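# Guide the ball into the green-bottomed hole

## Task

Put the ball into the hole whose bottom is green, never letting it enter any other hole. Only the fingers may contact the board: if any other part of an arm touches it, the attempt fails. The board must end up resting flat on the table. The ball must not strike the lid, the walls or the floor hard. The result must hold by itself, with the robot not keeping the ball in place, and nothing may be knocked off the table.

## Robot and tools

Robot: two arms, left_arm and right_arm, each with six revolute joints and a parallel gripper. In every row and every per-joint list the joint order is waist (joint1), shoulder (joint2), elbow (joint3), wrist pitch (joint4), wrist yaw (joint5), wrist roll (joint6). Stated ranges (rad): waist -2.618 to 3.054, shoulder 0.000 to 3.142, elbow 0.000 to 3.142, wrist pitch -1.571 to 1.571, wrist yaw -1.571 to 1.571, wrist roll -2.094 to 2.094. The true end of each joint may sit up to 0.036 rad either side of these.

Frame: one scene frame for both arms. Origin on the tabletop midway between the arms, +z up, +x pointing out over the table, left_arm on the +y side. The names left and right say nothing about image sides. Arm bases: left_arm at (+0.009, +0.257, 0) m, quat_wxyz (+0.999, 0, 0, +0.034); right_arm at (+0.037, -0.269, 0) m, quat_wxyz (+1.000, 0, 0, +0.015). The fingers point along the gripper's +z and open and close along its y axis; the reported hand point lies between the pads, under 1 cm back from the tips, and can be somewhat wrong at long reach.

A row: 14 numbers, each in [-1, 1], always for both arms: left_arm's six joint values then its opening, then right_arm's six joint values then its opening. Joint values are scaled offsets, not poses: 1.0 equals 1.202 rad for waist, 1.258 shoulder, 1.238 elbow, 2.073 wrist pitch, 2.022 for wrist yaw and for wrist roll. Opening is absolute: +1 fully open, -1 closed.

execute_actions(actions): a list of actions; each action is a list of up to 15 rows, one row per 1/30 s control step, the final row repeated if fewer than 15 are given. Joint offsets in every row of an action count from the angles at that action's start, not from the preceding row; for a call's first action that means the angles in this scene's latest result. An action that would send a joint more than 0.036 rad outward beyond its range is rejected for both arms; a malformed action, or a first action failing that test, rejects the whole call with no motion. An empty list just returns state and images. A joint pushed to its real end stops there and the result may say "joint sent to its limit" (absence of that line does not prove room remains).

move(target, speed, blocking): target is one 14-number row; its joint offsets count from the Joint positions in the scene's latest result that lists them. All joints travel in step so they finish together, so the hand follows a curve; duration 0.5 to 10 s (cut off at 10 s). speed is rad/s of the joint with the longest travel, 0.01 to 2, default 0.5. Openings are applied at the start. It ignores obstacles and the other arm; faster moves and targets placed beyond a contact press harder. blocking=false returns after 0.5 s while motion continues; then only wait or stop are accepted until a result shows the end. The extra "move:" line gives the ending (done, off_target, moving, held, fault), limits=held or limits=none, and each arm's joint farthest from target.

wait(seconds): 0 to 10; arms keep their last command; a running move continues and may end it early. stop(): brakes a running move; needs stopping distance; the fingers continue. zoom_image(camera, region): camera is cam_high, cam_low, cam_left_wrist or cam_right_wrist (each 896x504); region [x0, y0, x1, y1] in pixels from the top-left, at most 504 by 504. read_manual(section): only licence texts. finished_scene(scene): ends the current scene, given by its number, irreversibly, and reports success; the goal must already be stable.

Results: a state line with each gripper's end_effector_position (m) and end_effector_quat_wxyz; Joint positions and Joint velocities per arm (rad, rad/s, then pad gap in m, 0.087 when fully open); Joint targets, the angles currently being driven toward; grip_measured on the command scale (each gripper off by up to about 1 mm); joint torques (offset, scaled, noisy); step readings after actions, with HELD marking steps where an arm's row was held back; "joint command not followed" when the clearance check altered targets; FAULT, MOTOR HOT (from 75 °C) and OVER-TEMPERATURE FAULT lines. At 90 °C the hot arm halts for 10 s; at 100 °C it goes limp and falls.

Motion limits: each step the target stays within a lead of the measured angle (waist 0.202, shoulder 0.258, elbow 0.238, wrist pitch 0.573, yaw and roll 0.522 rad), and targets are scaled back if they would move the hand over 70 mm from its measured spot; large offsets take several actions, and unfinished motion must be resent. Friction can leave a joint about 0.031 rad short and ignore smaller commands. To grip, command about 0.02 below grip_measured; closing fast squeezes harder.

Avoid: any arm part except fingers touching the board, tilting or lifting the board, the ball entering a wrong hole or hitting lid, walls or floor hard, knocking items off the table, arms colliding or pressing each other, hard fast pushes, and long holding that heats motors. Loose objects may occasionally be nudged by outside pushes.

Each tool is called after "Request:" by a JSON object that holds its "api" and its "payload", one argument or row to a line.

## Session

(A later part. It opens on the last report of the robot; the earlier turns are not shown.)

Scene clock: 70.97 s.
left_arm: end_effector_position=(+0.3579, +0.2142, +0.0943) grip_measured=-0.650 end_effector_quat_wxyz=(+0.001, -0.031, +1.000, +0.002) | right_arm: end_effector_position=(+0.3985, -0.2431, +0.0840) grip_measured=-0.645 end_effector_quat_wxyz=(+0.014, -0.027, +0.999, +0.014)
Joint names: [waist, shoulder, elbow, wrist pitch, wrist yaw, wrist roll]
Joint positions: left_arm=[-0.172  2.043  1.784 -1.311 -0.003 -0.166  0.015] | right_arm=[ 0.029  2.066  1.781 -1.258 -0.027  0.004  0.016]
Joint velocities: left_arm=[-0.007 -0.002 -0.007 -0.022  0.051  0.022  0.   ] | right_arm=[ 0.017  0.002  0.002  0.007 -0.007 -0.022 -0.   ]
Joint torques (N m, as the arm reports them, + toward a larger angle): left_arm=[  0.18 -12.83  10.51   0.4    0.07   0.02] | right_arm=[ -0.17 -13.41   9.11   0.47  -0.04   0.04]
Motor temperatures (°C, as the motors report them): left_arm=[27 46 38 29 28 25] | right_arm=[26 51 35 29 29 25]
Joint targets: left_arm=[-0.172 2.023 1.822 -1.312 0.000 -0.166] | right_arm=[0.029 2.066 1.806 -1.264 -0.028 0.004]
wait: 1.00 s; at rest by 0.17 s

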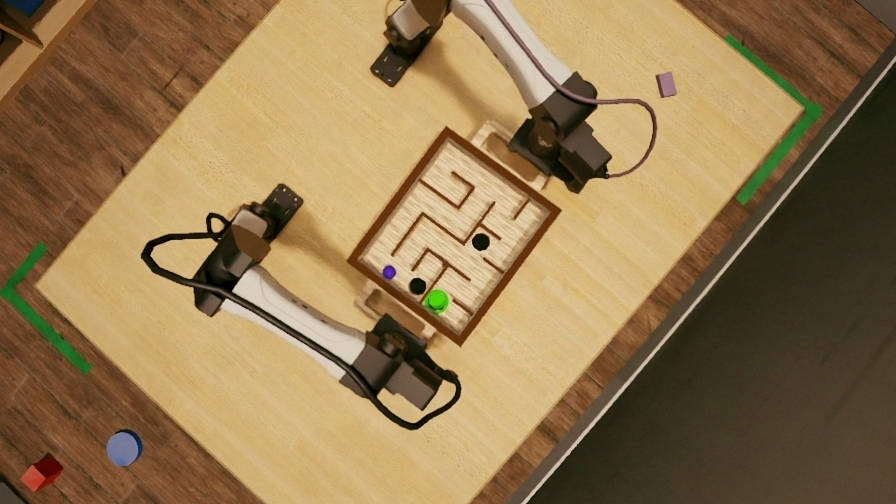

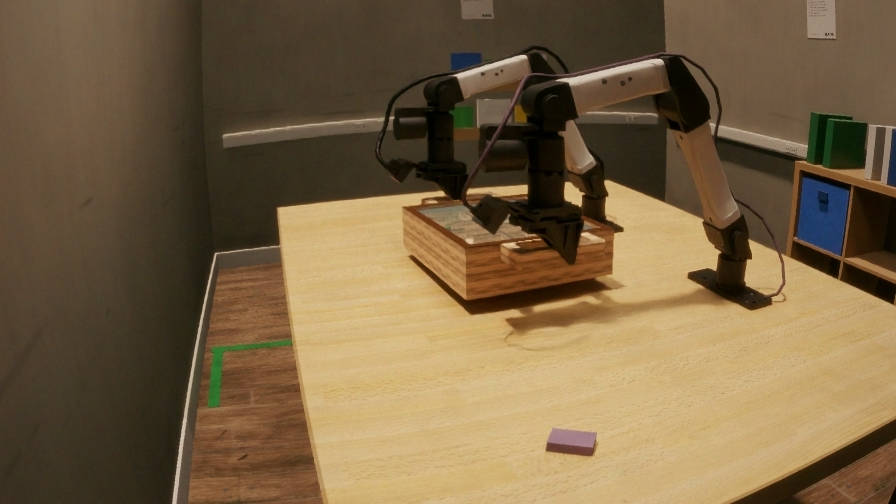

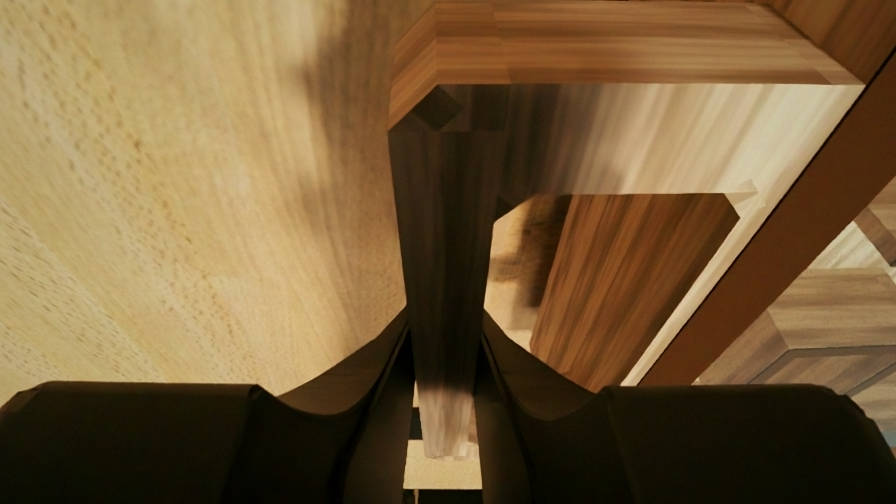

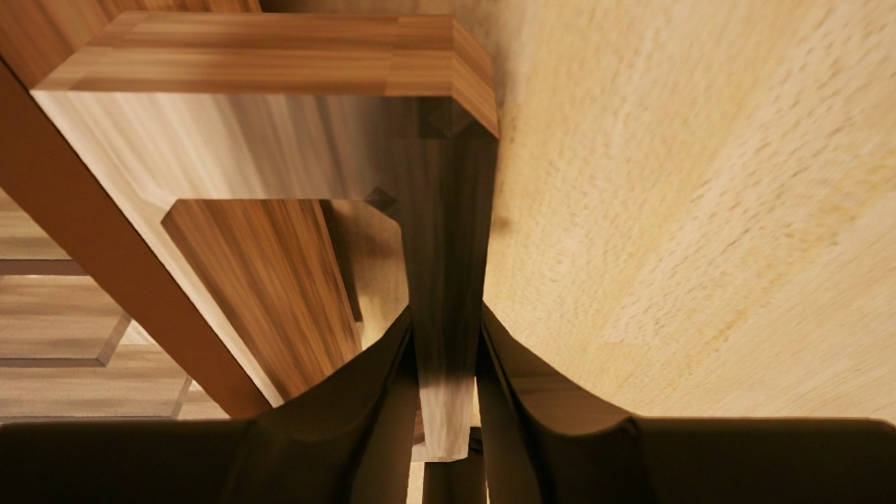

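Request:
{"api": "execute_actions", "payload": {
  "actions": [
    [[0,-0.016,0.03,-0.008,0.002,0,-0.72,0,0,0.02,-0.022,0.002,0,-0.72],[0,-0.016,0.03,-0.008,0.004,0,-0.72,0,0,0.028,-0.026,0.004,0,-0.72],[0,-0.016,0.03,-0.008,0.006,0,-0.72,0,0,0.035,-0.030,0.006,0,-0.72],[0,-0.016,0.03,-0.008,0.008,0,-0.72,0,0,0.042,-0.035,0.008,0,-0.72],[0,-0.016,0.03,-0.008,0.01,0,-0.72,0,0,0.049,-0.039,0.01,0,-0.72],[0,-0.016,0.03,-0.008,0.012,0,-0.72,0,0,0.057,-0.043,0.012,0,-0.72],[0,-0.016,0.03,-0.008,0.014,0,-0.72,0,0,0.064,-0.048,0.014,0,-0.72],[0,-0.016,0.03,-0.008,0.016,0,-0.72,0,0,0.071,-0.052,0.016,0,-0.72],[0,-0.016,0.03,-0.008,0.018,0,-0.72,0,0,0.078,-0.056,0.018,0,-0.72],[0,-0.016,0.03,-0.008,0.02,0,-0.72,0,0,0.086,-0.06,0.02,0,-0.72],[0,-0.016,0.03,-0.008,0.022,0,-0.72,0,0,0.093,-0.06,0.022,0,-0.72],[0,-0.016,0.03,-0.008,0.022,0,-0.72,0,0,0.1,-0.06,0.022,0,-0.72]]
  ]
}}

Request:
{"api": "wait", "payload": {
  "seconds": 1
}}

Request:
{"api": "execute_actions", "payload": {
  "actions": [
    [[0,-0.016,0.03,0.005,0,0,-0.72,0,0,0.02,0.004,0,0,-0.72]]
  ]
}}

Scene clock: 87.67 s.
left_arm: end_effector_position=(+0.3572, +0.2071, +0.0947) grip_measured=-0.651 end_effector_quat_wxyz=(-0.002, -0.031, +0.999, -0.019) | right_arm: end_effector_position=(+0.3990, -0.2502, +0.1057) grip_measured=-0.645 end_effector_quat_wxyz=(+0.014, -0.027, +1.000, -0.006)
Joint names: [waist, shoulder, elbow, wrist pitch, wrist yaw, wrist roll]
Joint positions: left_arm=[-0.172  2.043  1.784 -1.311  0.037 -0.166  0.015] | right_arm=[ 0.029  2.066  1.867 -1.344  0.013  0.004  0.016]
Joint velocities: left_arm=[-0.002 -0.007 -0.022  0.007  0.007 -0.037  0.   ] | right_arm=[-0.002 -0.022  0.061 -0.066  0.007 -0.022  0.001]
Joint torques (N m, as the arm reports them, + toward a larger angle): left_arm=[  0.22 -12.71  10.48   0.2   -0.04   0.02] | right_arm=[ -0.14 -13.26   9.59   0.27  -0.01   0.01]
Motor temperatures (°C, as the motors report them): left_arm=[27 47 40 29 28 25] | right_arm=[26 53 36 29 29 25]
Joint targets: left_arm=[-0.172 2.023 1.822 -1.327 0.041 -0.166] | right_arm=[0.029 2.066 1.905 -1.382 0.017 0.004]
Step readings (joint positions):
0: left_arm=[-0.172 2.043 1.784 -1.311 -0.003 -0.166] | right_arm=[0.029 2.066 1.781 -1.258 -0.027 0.004]
1: left_arm=[-0.172 2.043 1.784 -1.311 -0.003 -0.166] | right_arm=[0.029 2.066 1.781 -1.259 -0.027 0.004]
2: left_arm=[-0.172 2.043 1.784 -1.311 -0.003 -0.166] | right_arm=[0.029 2.066 1.781 -1.261 -0.027 0.004]
4: left_arm=[-0.172 2.043 1.784 -1.311 -0.003 -0.166] | right_arm=[0.029 2.066 1.785 -1.269 -0.025 0.005]
8: left_arm=[-0.172 2.043 1.784 -1.311 0.010 -0.166] | right_arm=[0.029 2.066 1.817 -1.298 -0.012 0.005]
15: Joint positions above

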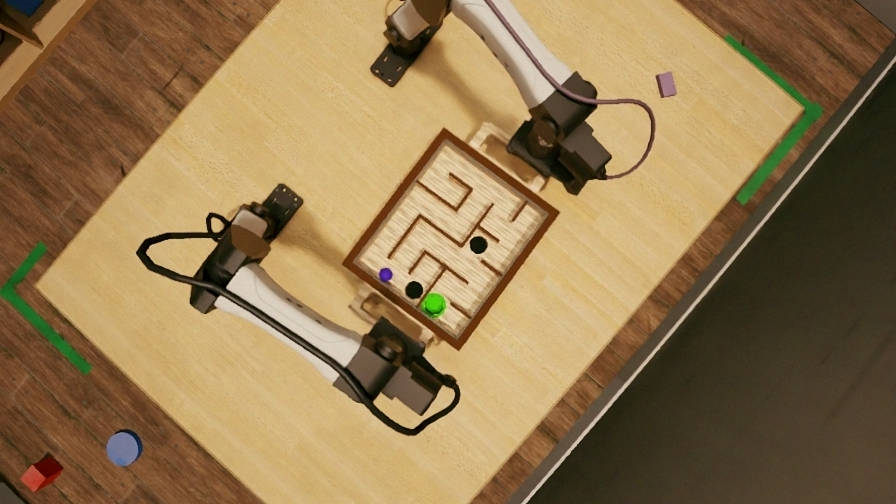

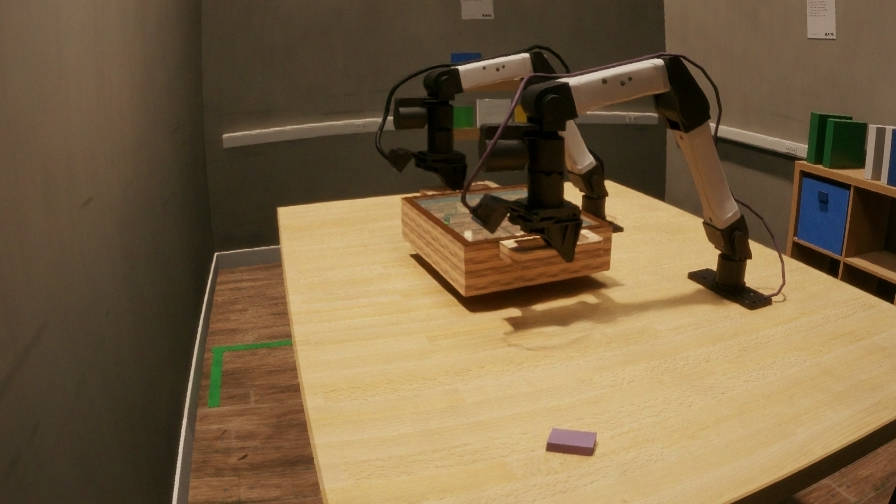

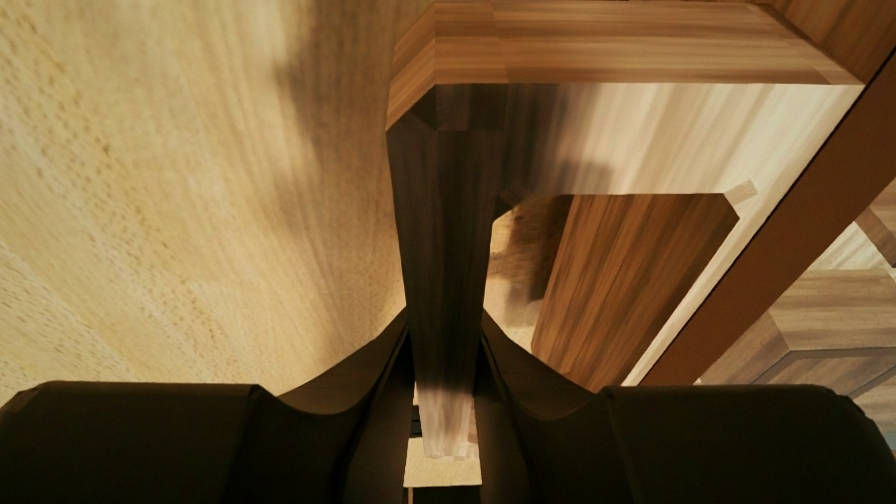

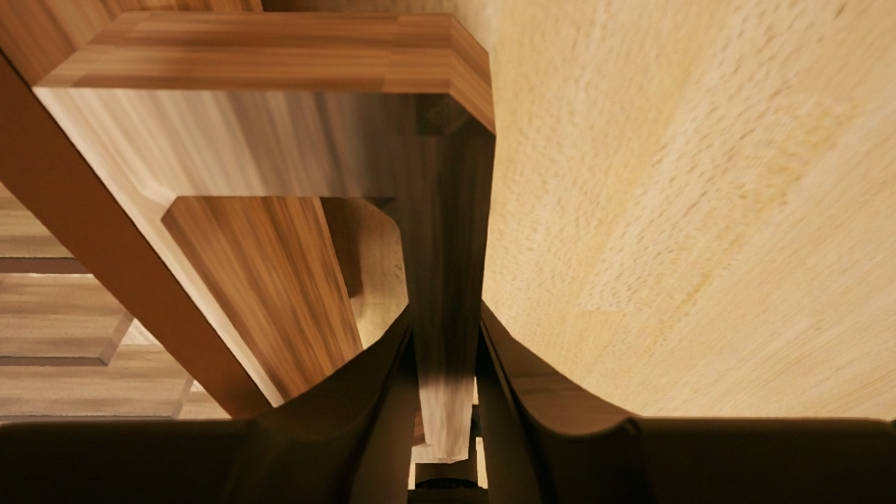

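Scene clock: 88.67 s.
left_arm: end_effector_position=(+0.3572, +0.2067, +0.0947) grip_measured=-0.651 end_effector_quat_wxyz=(-0.002, -0.031, +0.999, -0.020) | right_arm: end_effector_position=(+0.3975, -0.2505, +0.1061) grip_measured=-0.645 end_effector_quat_wxyz=(+0.011, -0.027, +1.000, -0.007)
Joint names: [waist, shoulder, elbow, wrist pitch, wrist yaw, wrist roll]
Joint positions: left_arm=[-0.172  2.043  1.784 -1.31   0.039 -0.166  0.015] | right_arm=[ 0.029  2.066  1.868 -1.351  0.015  0.004  0.016]
Joint velocities: left_arm=[-0.002 -0.002  0.007 -0.022 -0.051  0.007  0.001] | right_arm=[ 0.017  0.002 -0.007  0.007 -0.051  0.022 -0.   ]
Joint torques (N m, as the arm reports them, + toward a larger angle): left_arm=[  0.19 -12.85  10.51   0.23   0.08   0.02] | right_arm=[ -0.22 -13.16  10.09   0.18   0.08   0.03]
Motor temperatures (°C, as the motors report them): left_arm=[27 48 40 29 28 25] | right_arm=[26 53 36 29 29 25]
Joint targets: left_arm=[-0.172 2.023 1.822 -1.327 0.041 -0.166] | right_arm=[0.029 2.066 1.905 -1.382 0.017 0.004]
wait: 1.00 s; at rest by 0.27 s

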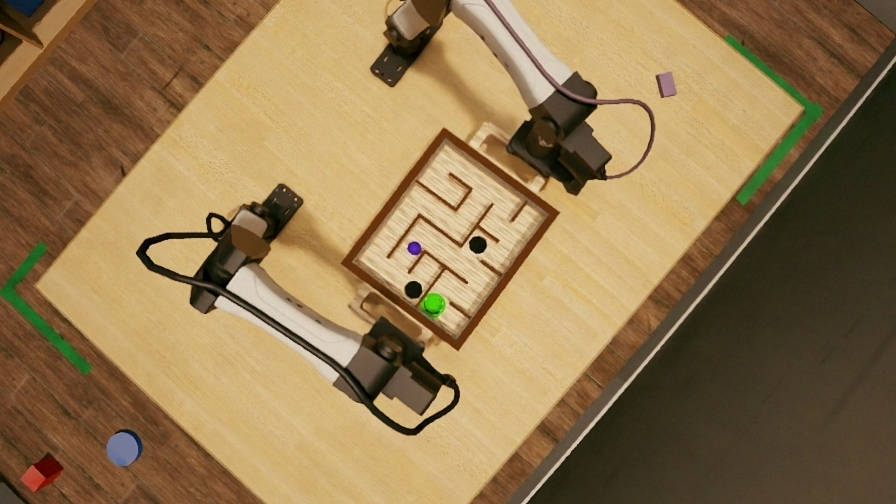

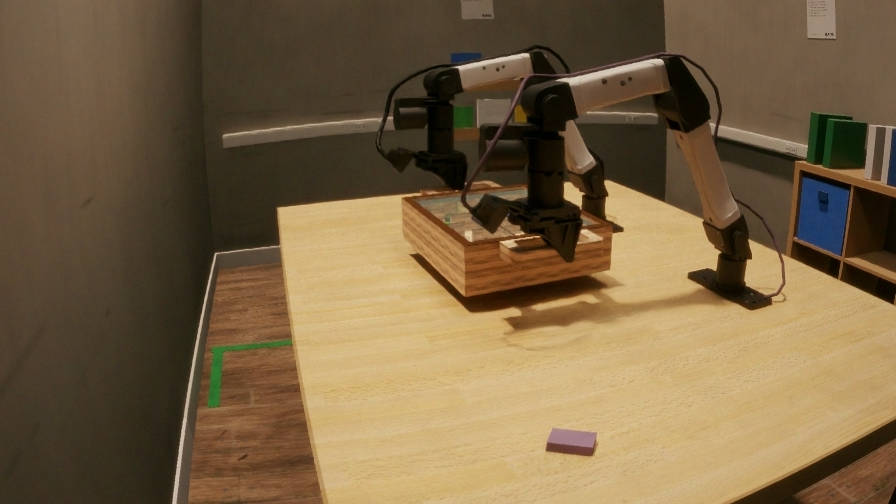

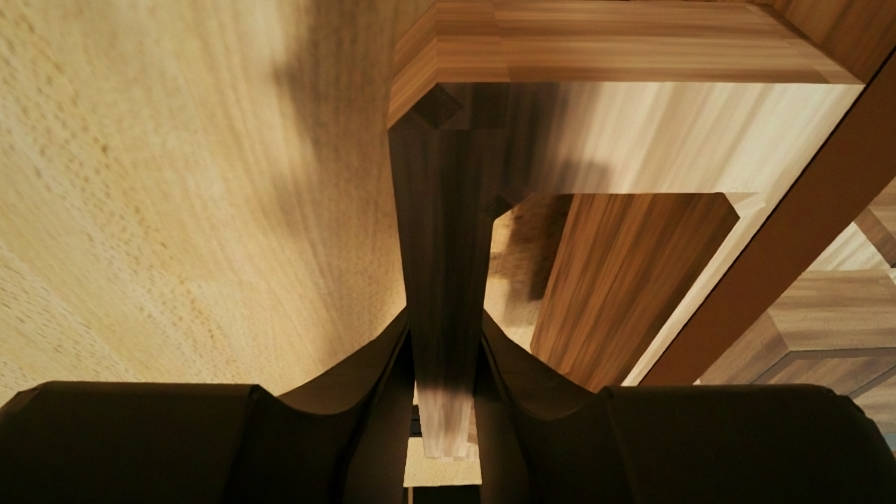

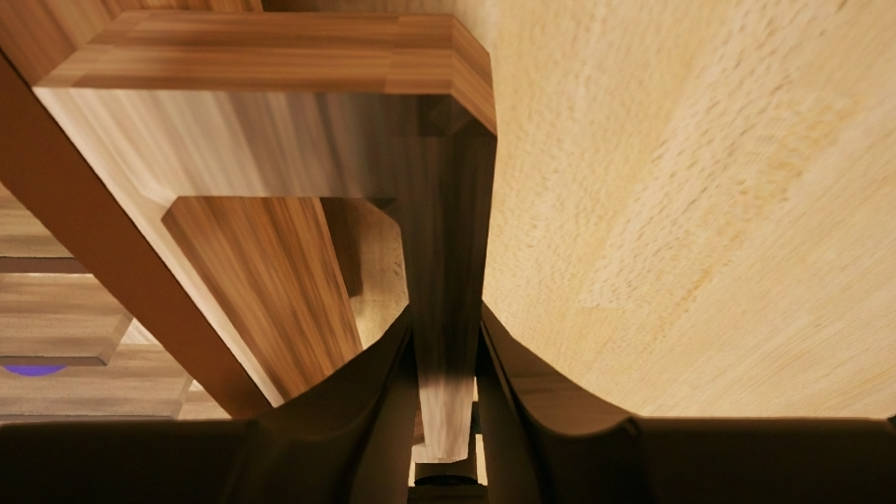

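Scene clock: 89.17 s.
left_arm: end_effector_position=(+0.3602, +0.2065, +0.0942) grip_measured=-0.651 end_effector_quat_wxyz=(+0.004, -0.031, +0.999, -0.020) | right_arm: end_effector_position=(+0.4007, -0.2506, +0.1057) grip_measured=-0.645 end_effector_quat_wxyz=(+0.018, -0.027, +0.999, -0.008)
Joint names: [waist, shoulder, elbow, wrist pitch, wrist yaw, wrist roll]
Joint positions: left_arm=[-0.172  2.043  1.784 -1.298  0.039 -0.166  0.015] | right_arm=[ 0.029  2.066  1.868 -1.338  0.017  0.004  0.016]
Joint velocities: left_arm=[ 0.007 -0.012 -0.007 -0.051 -0.007  0.125 -0.   ] | right_arm=[-0.007 -0.012 -0.002  0.095  0.022 -0.022  0.   ]
Joint torques (N m, as the arm reports them, + toward a larger angle): left_arm=[  0.18 -12.85  10.52   0.43   0.07   0.02] | right_arm=[  0.01 -13.32   9.06   0.44   0.03   0.04]
Motor temperatures (°C, as the motors report them): left_arm=[27 48 40 29 28 25] | right_arm=[26 53 36 29 29 25]
Joint targets: left_arm=[-0.172 2.023 1.822 -1.300 0.039 -0.166] | right_arm=[0.029 2.066 1.893 -1.343 0.015 0.004]
Step readings (joint positions):
0: left_arm=[-0.172 2.043 1.784 -1.310 0.039 -0.166] | right_arm=[0.029 2.066 1.868 -1.351 0.015 0.004]
1: left_arm=[-0.172 2.043 1.784 -1.309 0.039 -0.166] | right_arm=[0.029 2.066 1.868 -1.350 0.015 0.004]
2: left_arm=[-0.172 2.043 1.784 -1.308 0.039 -0.166] | right_arm=[0.029 2.066 1.868 -1.348 0.015 0.004]
4: left_arm=[-0.172 2.043 1.784 -1.305 0.039 -0.166] | right_arm=[0.029 2.066 1.868 -1.344 0.016 0.004]
8: left_arm=[-0.172 2.043 1.784 -1.300 0.039 -0.166] | right_arm=[0.029 2.066 1.868 -1.339 0.017 0.004]
15: Joint positions above

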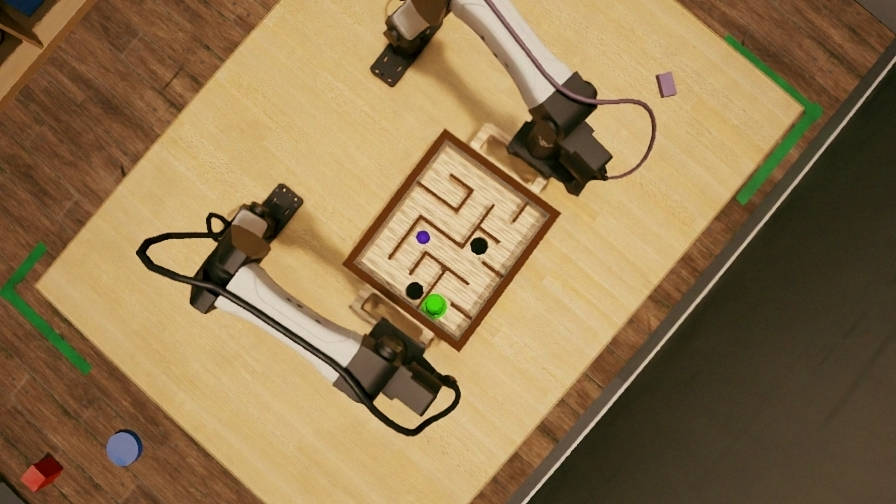

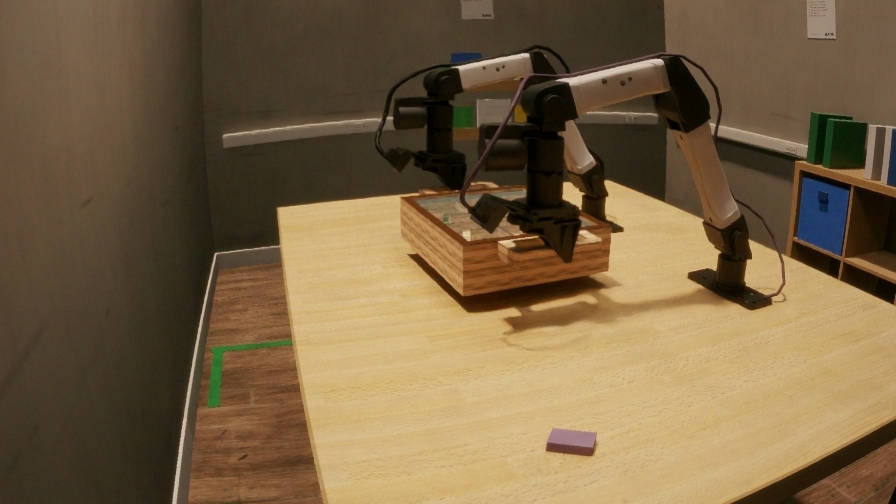

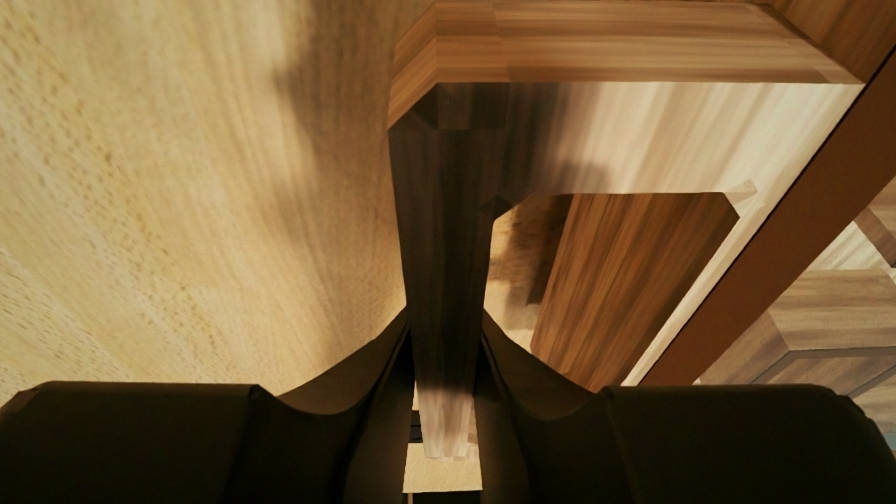

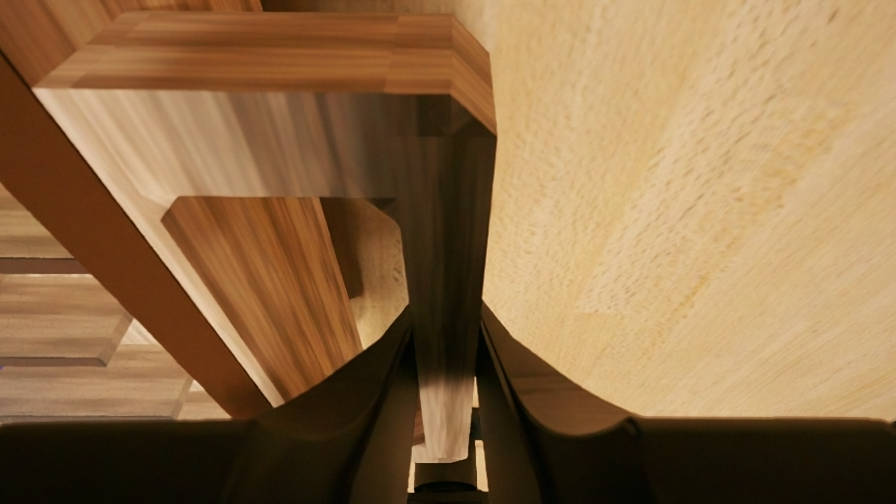

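Request:
{"api": "execute_actions", "payload": {
  "actions": [
    [[0,-0.016,0.03,-0.024,0,0,-0.72,0,0,0.01,-0.026,0,0,-0.72],[0,-0.016,0.03,-0.029,0,0,-0.72,0,0,0.01,-0.031,0,0,-0.72],[0,-0.016,0.03,-0.034,0,0,-0.72,0,0,0.01,-0.036,0,0,-0.72]],
    [[0,-0.016,0.03,-0.01,-0.002,0,-0.72,0,0,-0.012,0.002,-0.002,0,-0.72],[0,-0.016,0.03,-0.01,-0.004,0,-0.72,0,0,-0.019,0.006,-0.004,0,-0.72],[0,-0.016,0.03,-0.01,-0.006,0,-0.72,0,0,-0.026,0.010,-0.006,0,-0.72],[0,-0.016,0.03,-0.01,-0.008,0,-0.72,0,0,-0.033,0.014,-0.008,0,-0.72],[0,-0.016,0.03,-0.01,-0.01,0,-0.72,0,0,-0.04,0.018,-0.01,0,-0.72],[0,-0.016,0.03,-0.01,-0.012,0,-0.72,0,0,-0.047,0.022,-0.012,0,-0.72],[0,-0.016,0.03,-0.01,-0.014,0,-0.72,0,0,-0.054,0.026,-0.014,0,-0.72],[0,-0.016,0.03,-0.01,-0.016,0,-0.72,0,0,-0.061,0.03,-0.016,0,-0.72],[0,-0.016,0.03,-0.01,-0.018,0,-0.72,0,0,-0.068,0.034,-0.018,0,-0.72],[0,-0.016,0.03,-0.012,-0.02,0,-0.72,0,0,-0.075,0.036,-0.02,0,-0.72],[0,-0.016,0.03,-0.012,-0.02,0,-0.72,0,0,-0.08,0.036,-0.02,0,-0.72]]
  ]
}}

Request:
{"api": "wait", "payload": {
  "seconds": 3
}}

Scene clock: 102.97 s.
left_arm: end_effector_position=(+0.3512, +0.2140, +0.0955) grip_measured=-0.650 end_effector_quat_wxyz=(-0.013, -0.031, +0.999, +0.001) | right_arm: end_effector_position=(+0.3906, -0.2434, +0.0846) grip_measured=-0.645 end_effector_quat_wxyz=(-0.002, -0.026, +1.000, +0.014)
Joint names: [waist, shoulder, elbow, wrist pitch, wrist yaw, wrist roll]
Joint positions: left_arm=[-0.172  2.043  1.784 -1.337  0.002 -0.166  0.015] | right_arm=[ 0.029  2.066  1.779 -1.287 -0.027  0.006  0.016]
Joint velocities: left_arm=[-0.002 -0.012 -0.002  0.007 -0.066 -0.037  0.   ] | right_arm=[-0.007  0.007  0.012  0.051  0.007 -0.022  0.001]
Joint torques (N m, as the arm reports them, + toward a larger angle): left_arm=[  0.21 -12.6   10.42   0.13   0.08   0.04] | right_arm=[ -0.21 -13.43   6.21   0.25   0.08   0.03]
Motor temperatures (°C, as the motors report them): left_arm=[27 49 42 29 28 25] | right_arm=[26 54 37 29 29 25]
Joint targets: left_arm=[-0.172 2.023 1.822 -1.358 0.003 -0.166] | right_arm=[0.029 2.066 1.770 -1.300 -0.025 0.005]
Step readings (joint positions; steps 1 to 15: 1st action; 16 to 30: 2nd action):
0: left_arm=[-0.172 2.043 1.784 -1.298 0.039 -0.166] | right_arm=[0.029 2.066 1.868 -1.338 0.017 0.004]
1: left_arm=[-0.172 2.043 1.784 -1.300 0.039 -0.166] | right_arm=[0.029 2.066 1.868 -1.339 0.017 0.004]
2: left_arm=[-0.172 2.043 1.784 -1.302 0.039 -0.166] | right_arm=[0.029 2.066 1.868 -1.343 0.017 0.004]
4: left_arm=[-0.172 2.043 1.784 -1.312 0.039 -0.166] | right_arm=[0.029 2.066 1.868 -1.353 0.016 0.004]
8: left_arm=[-0.172 2.043 1.784 -1.329 0.043 -0.166] | right_arm=[0.029 2.066 1.868 -1.370 0.015 0.005]
15: left_arm=[-0.172 2.043 1.784 -1.334 0.044 -0.166] | right_arm=[0.029 2.066 1.868 -1.374 0.015 0.005]
16: left_arm=[-0.172 2.043 1.784 -1.334 0.044 -0.166] | right_arm=[0.029 2.066 1.868 -1.373 0.015 0.005]
17: left_arm=[-0.172 2.043 1.784 -1.334 0.044 -0.166] | right_arm=[0.029 2.066 1.866 -1.369 0.015 0.005]
19: left_arm=[-0.172 2.043 1.784 -1.334 0.041 -0.166] | right_arm=[0.029 2.066 1.854 -1.357 0.012 0.005]
23: left_arm=[-0.172 2.043 1.784 -1.334 0.023 -0.166] | right_arm=[0.029 2.066 1.817 -1.327 -0.005 0.005]
30: Joint positions above

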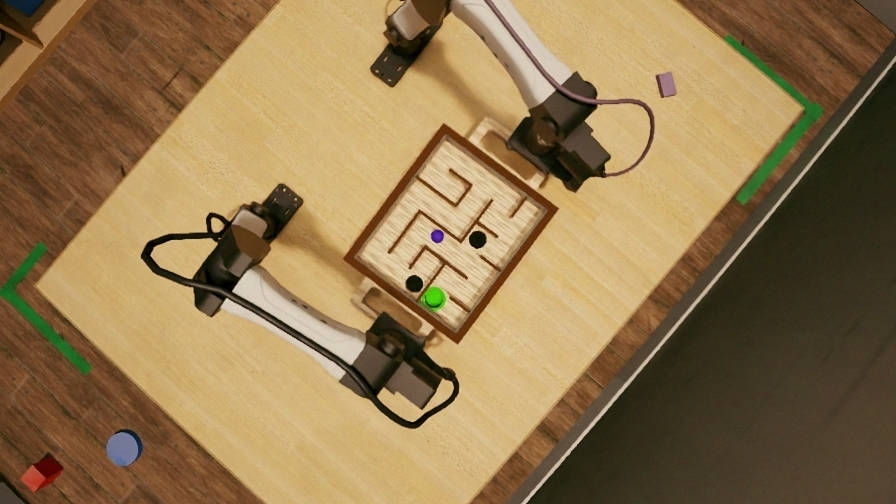

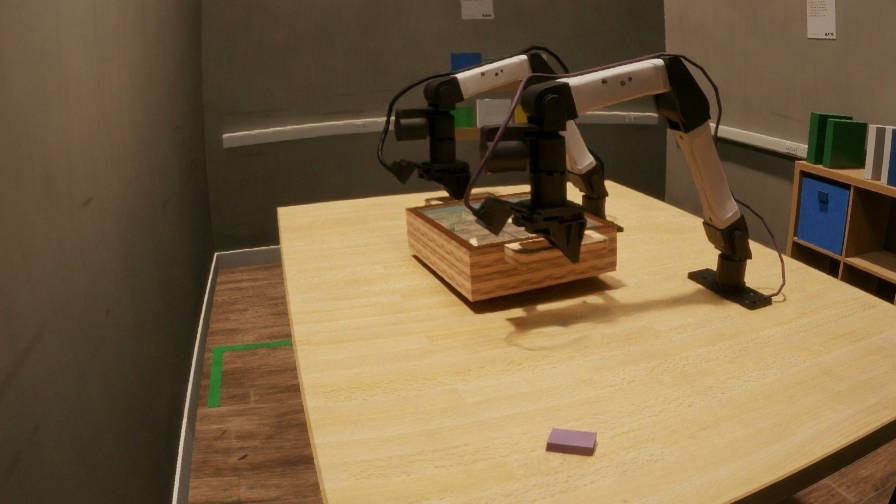

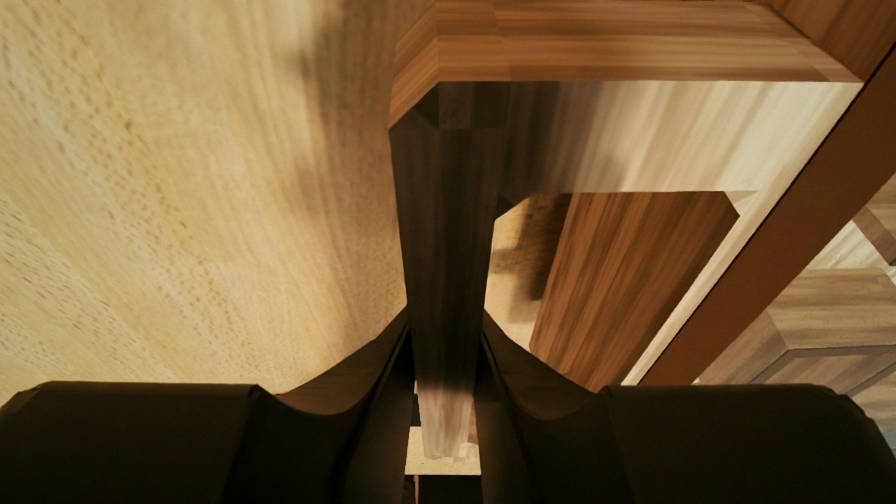

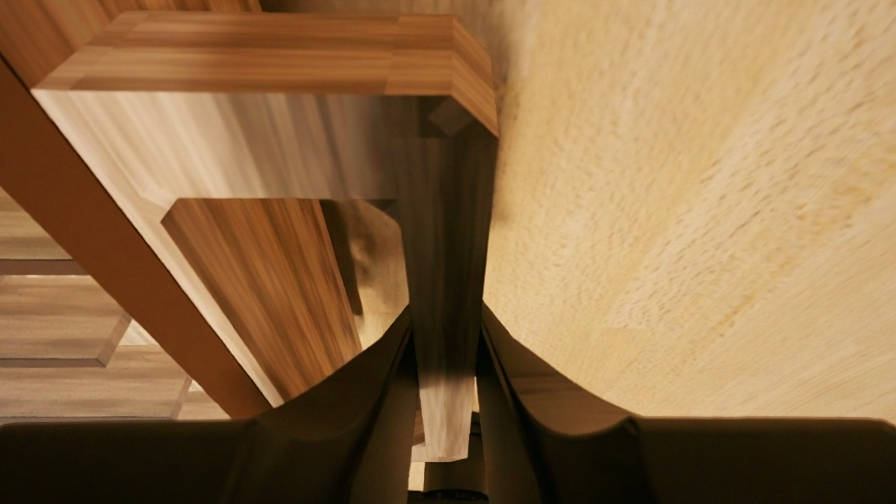

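Scene clock: 105.97 s.
left_arm: end_effector_position=(+0.3512, +0.2141, +0.0955) grip_measured=-0.650 end_effector_quat_wxyz=(-0.013, -0.031, +0.999, +0.001) | right_arm: end_effector_position=(+0.3913, -0.2433, +0.0845) grip_measured=-0.645 end_effector_quat_wxyz=(-0.001, -0.026, +1.000, +0.014)
Joint names: [waist, shoulder, elbow, wrist pitch, wrist yaw, wrist roll]
Joint positions: left_arm=[-0.172  2.043  1.784 -1.337  0.001 -0.166  0.015] | right_arm=[ 0.029  2.066  1.779 -1.284 -0.028  0.006  0.016]
Joint velocities: left_arm=[-0.012 -0.002 -0.022  0.051  0.022 -0.066 -0.001] | right_arm=[ 0.002  0.007  0.002  0.022 -0.007 -0.081 -0.001]
Joint torques (N m, as the arm reports them, + toward a larger angle): left_arm=[  0.18 -12.79  10.46   0.13   0.06   0.02] | right_arm=[ -0.43 -13.34   6.32   0.29   0.01   0.02]
Motor temperatures (°C, as the motors report them): left_arm=[27 49 42 29 28 25] | right_arm=[26 54 37 29 29 25]
Joint targets: left_arm=[-0.172 2.023 1.822 -1.358 0.003 -0.166] | right_arm=[0.029 2.066 1.770 -1.300 -0.025 0.005]
wait: 3.00 s; at rest by 0.23 s

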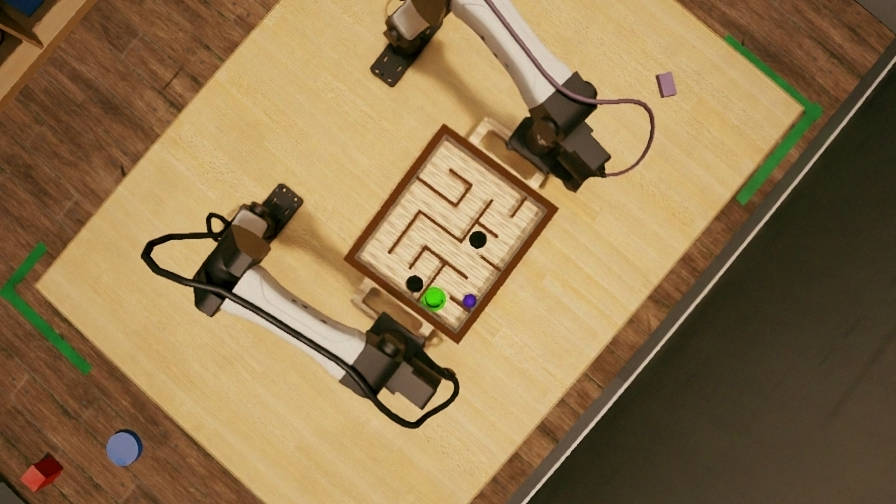

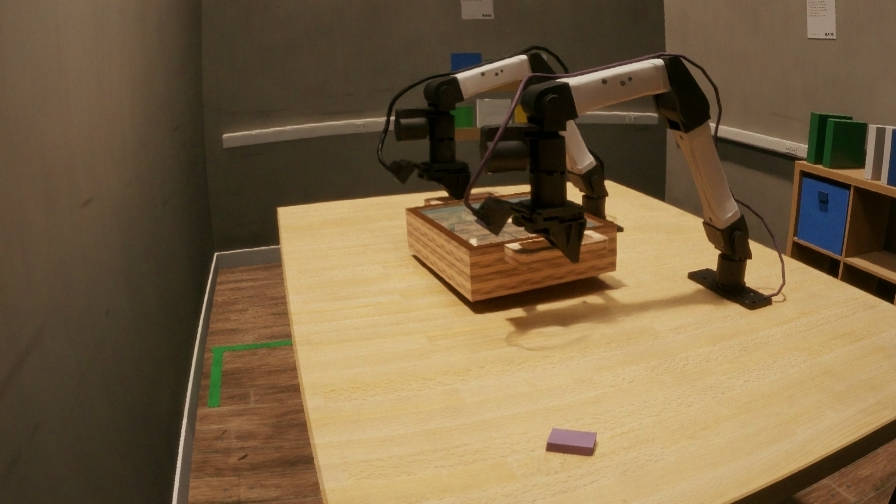

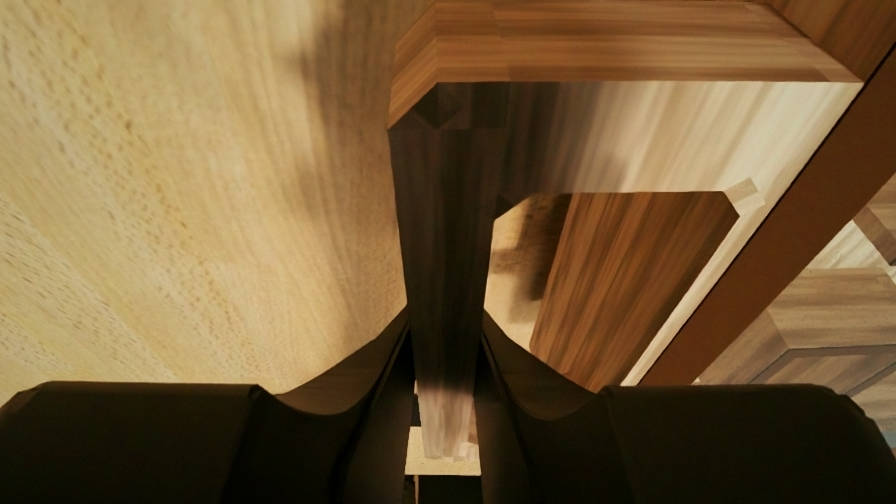

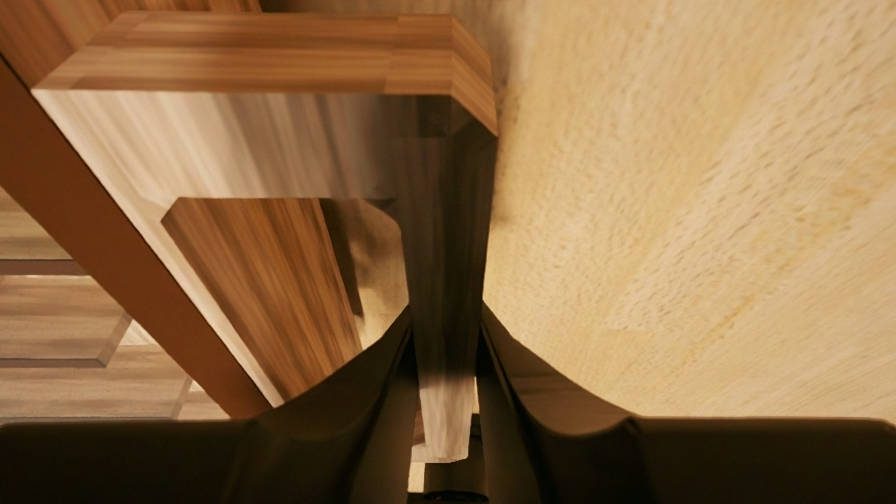

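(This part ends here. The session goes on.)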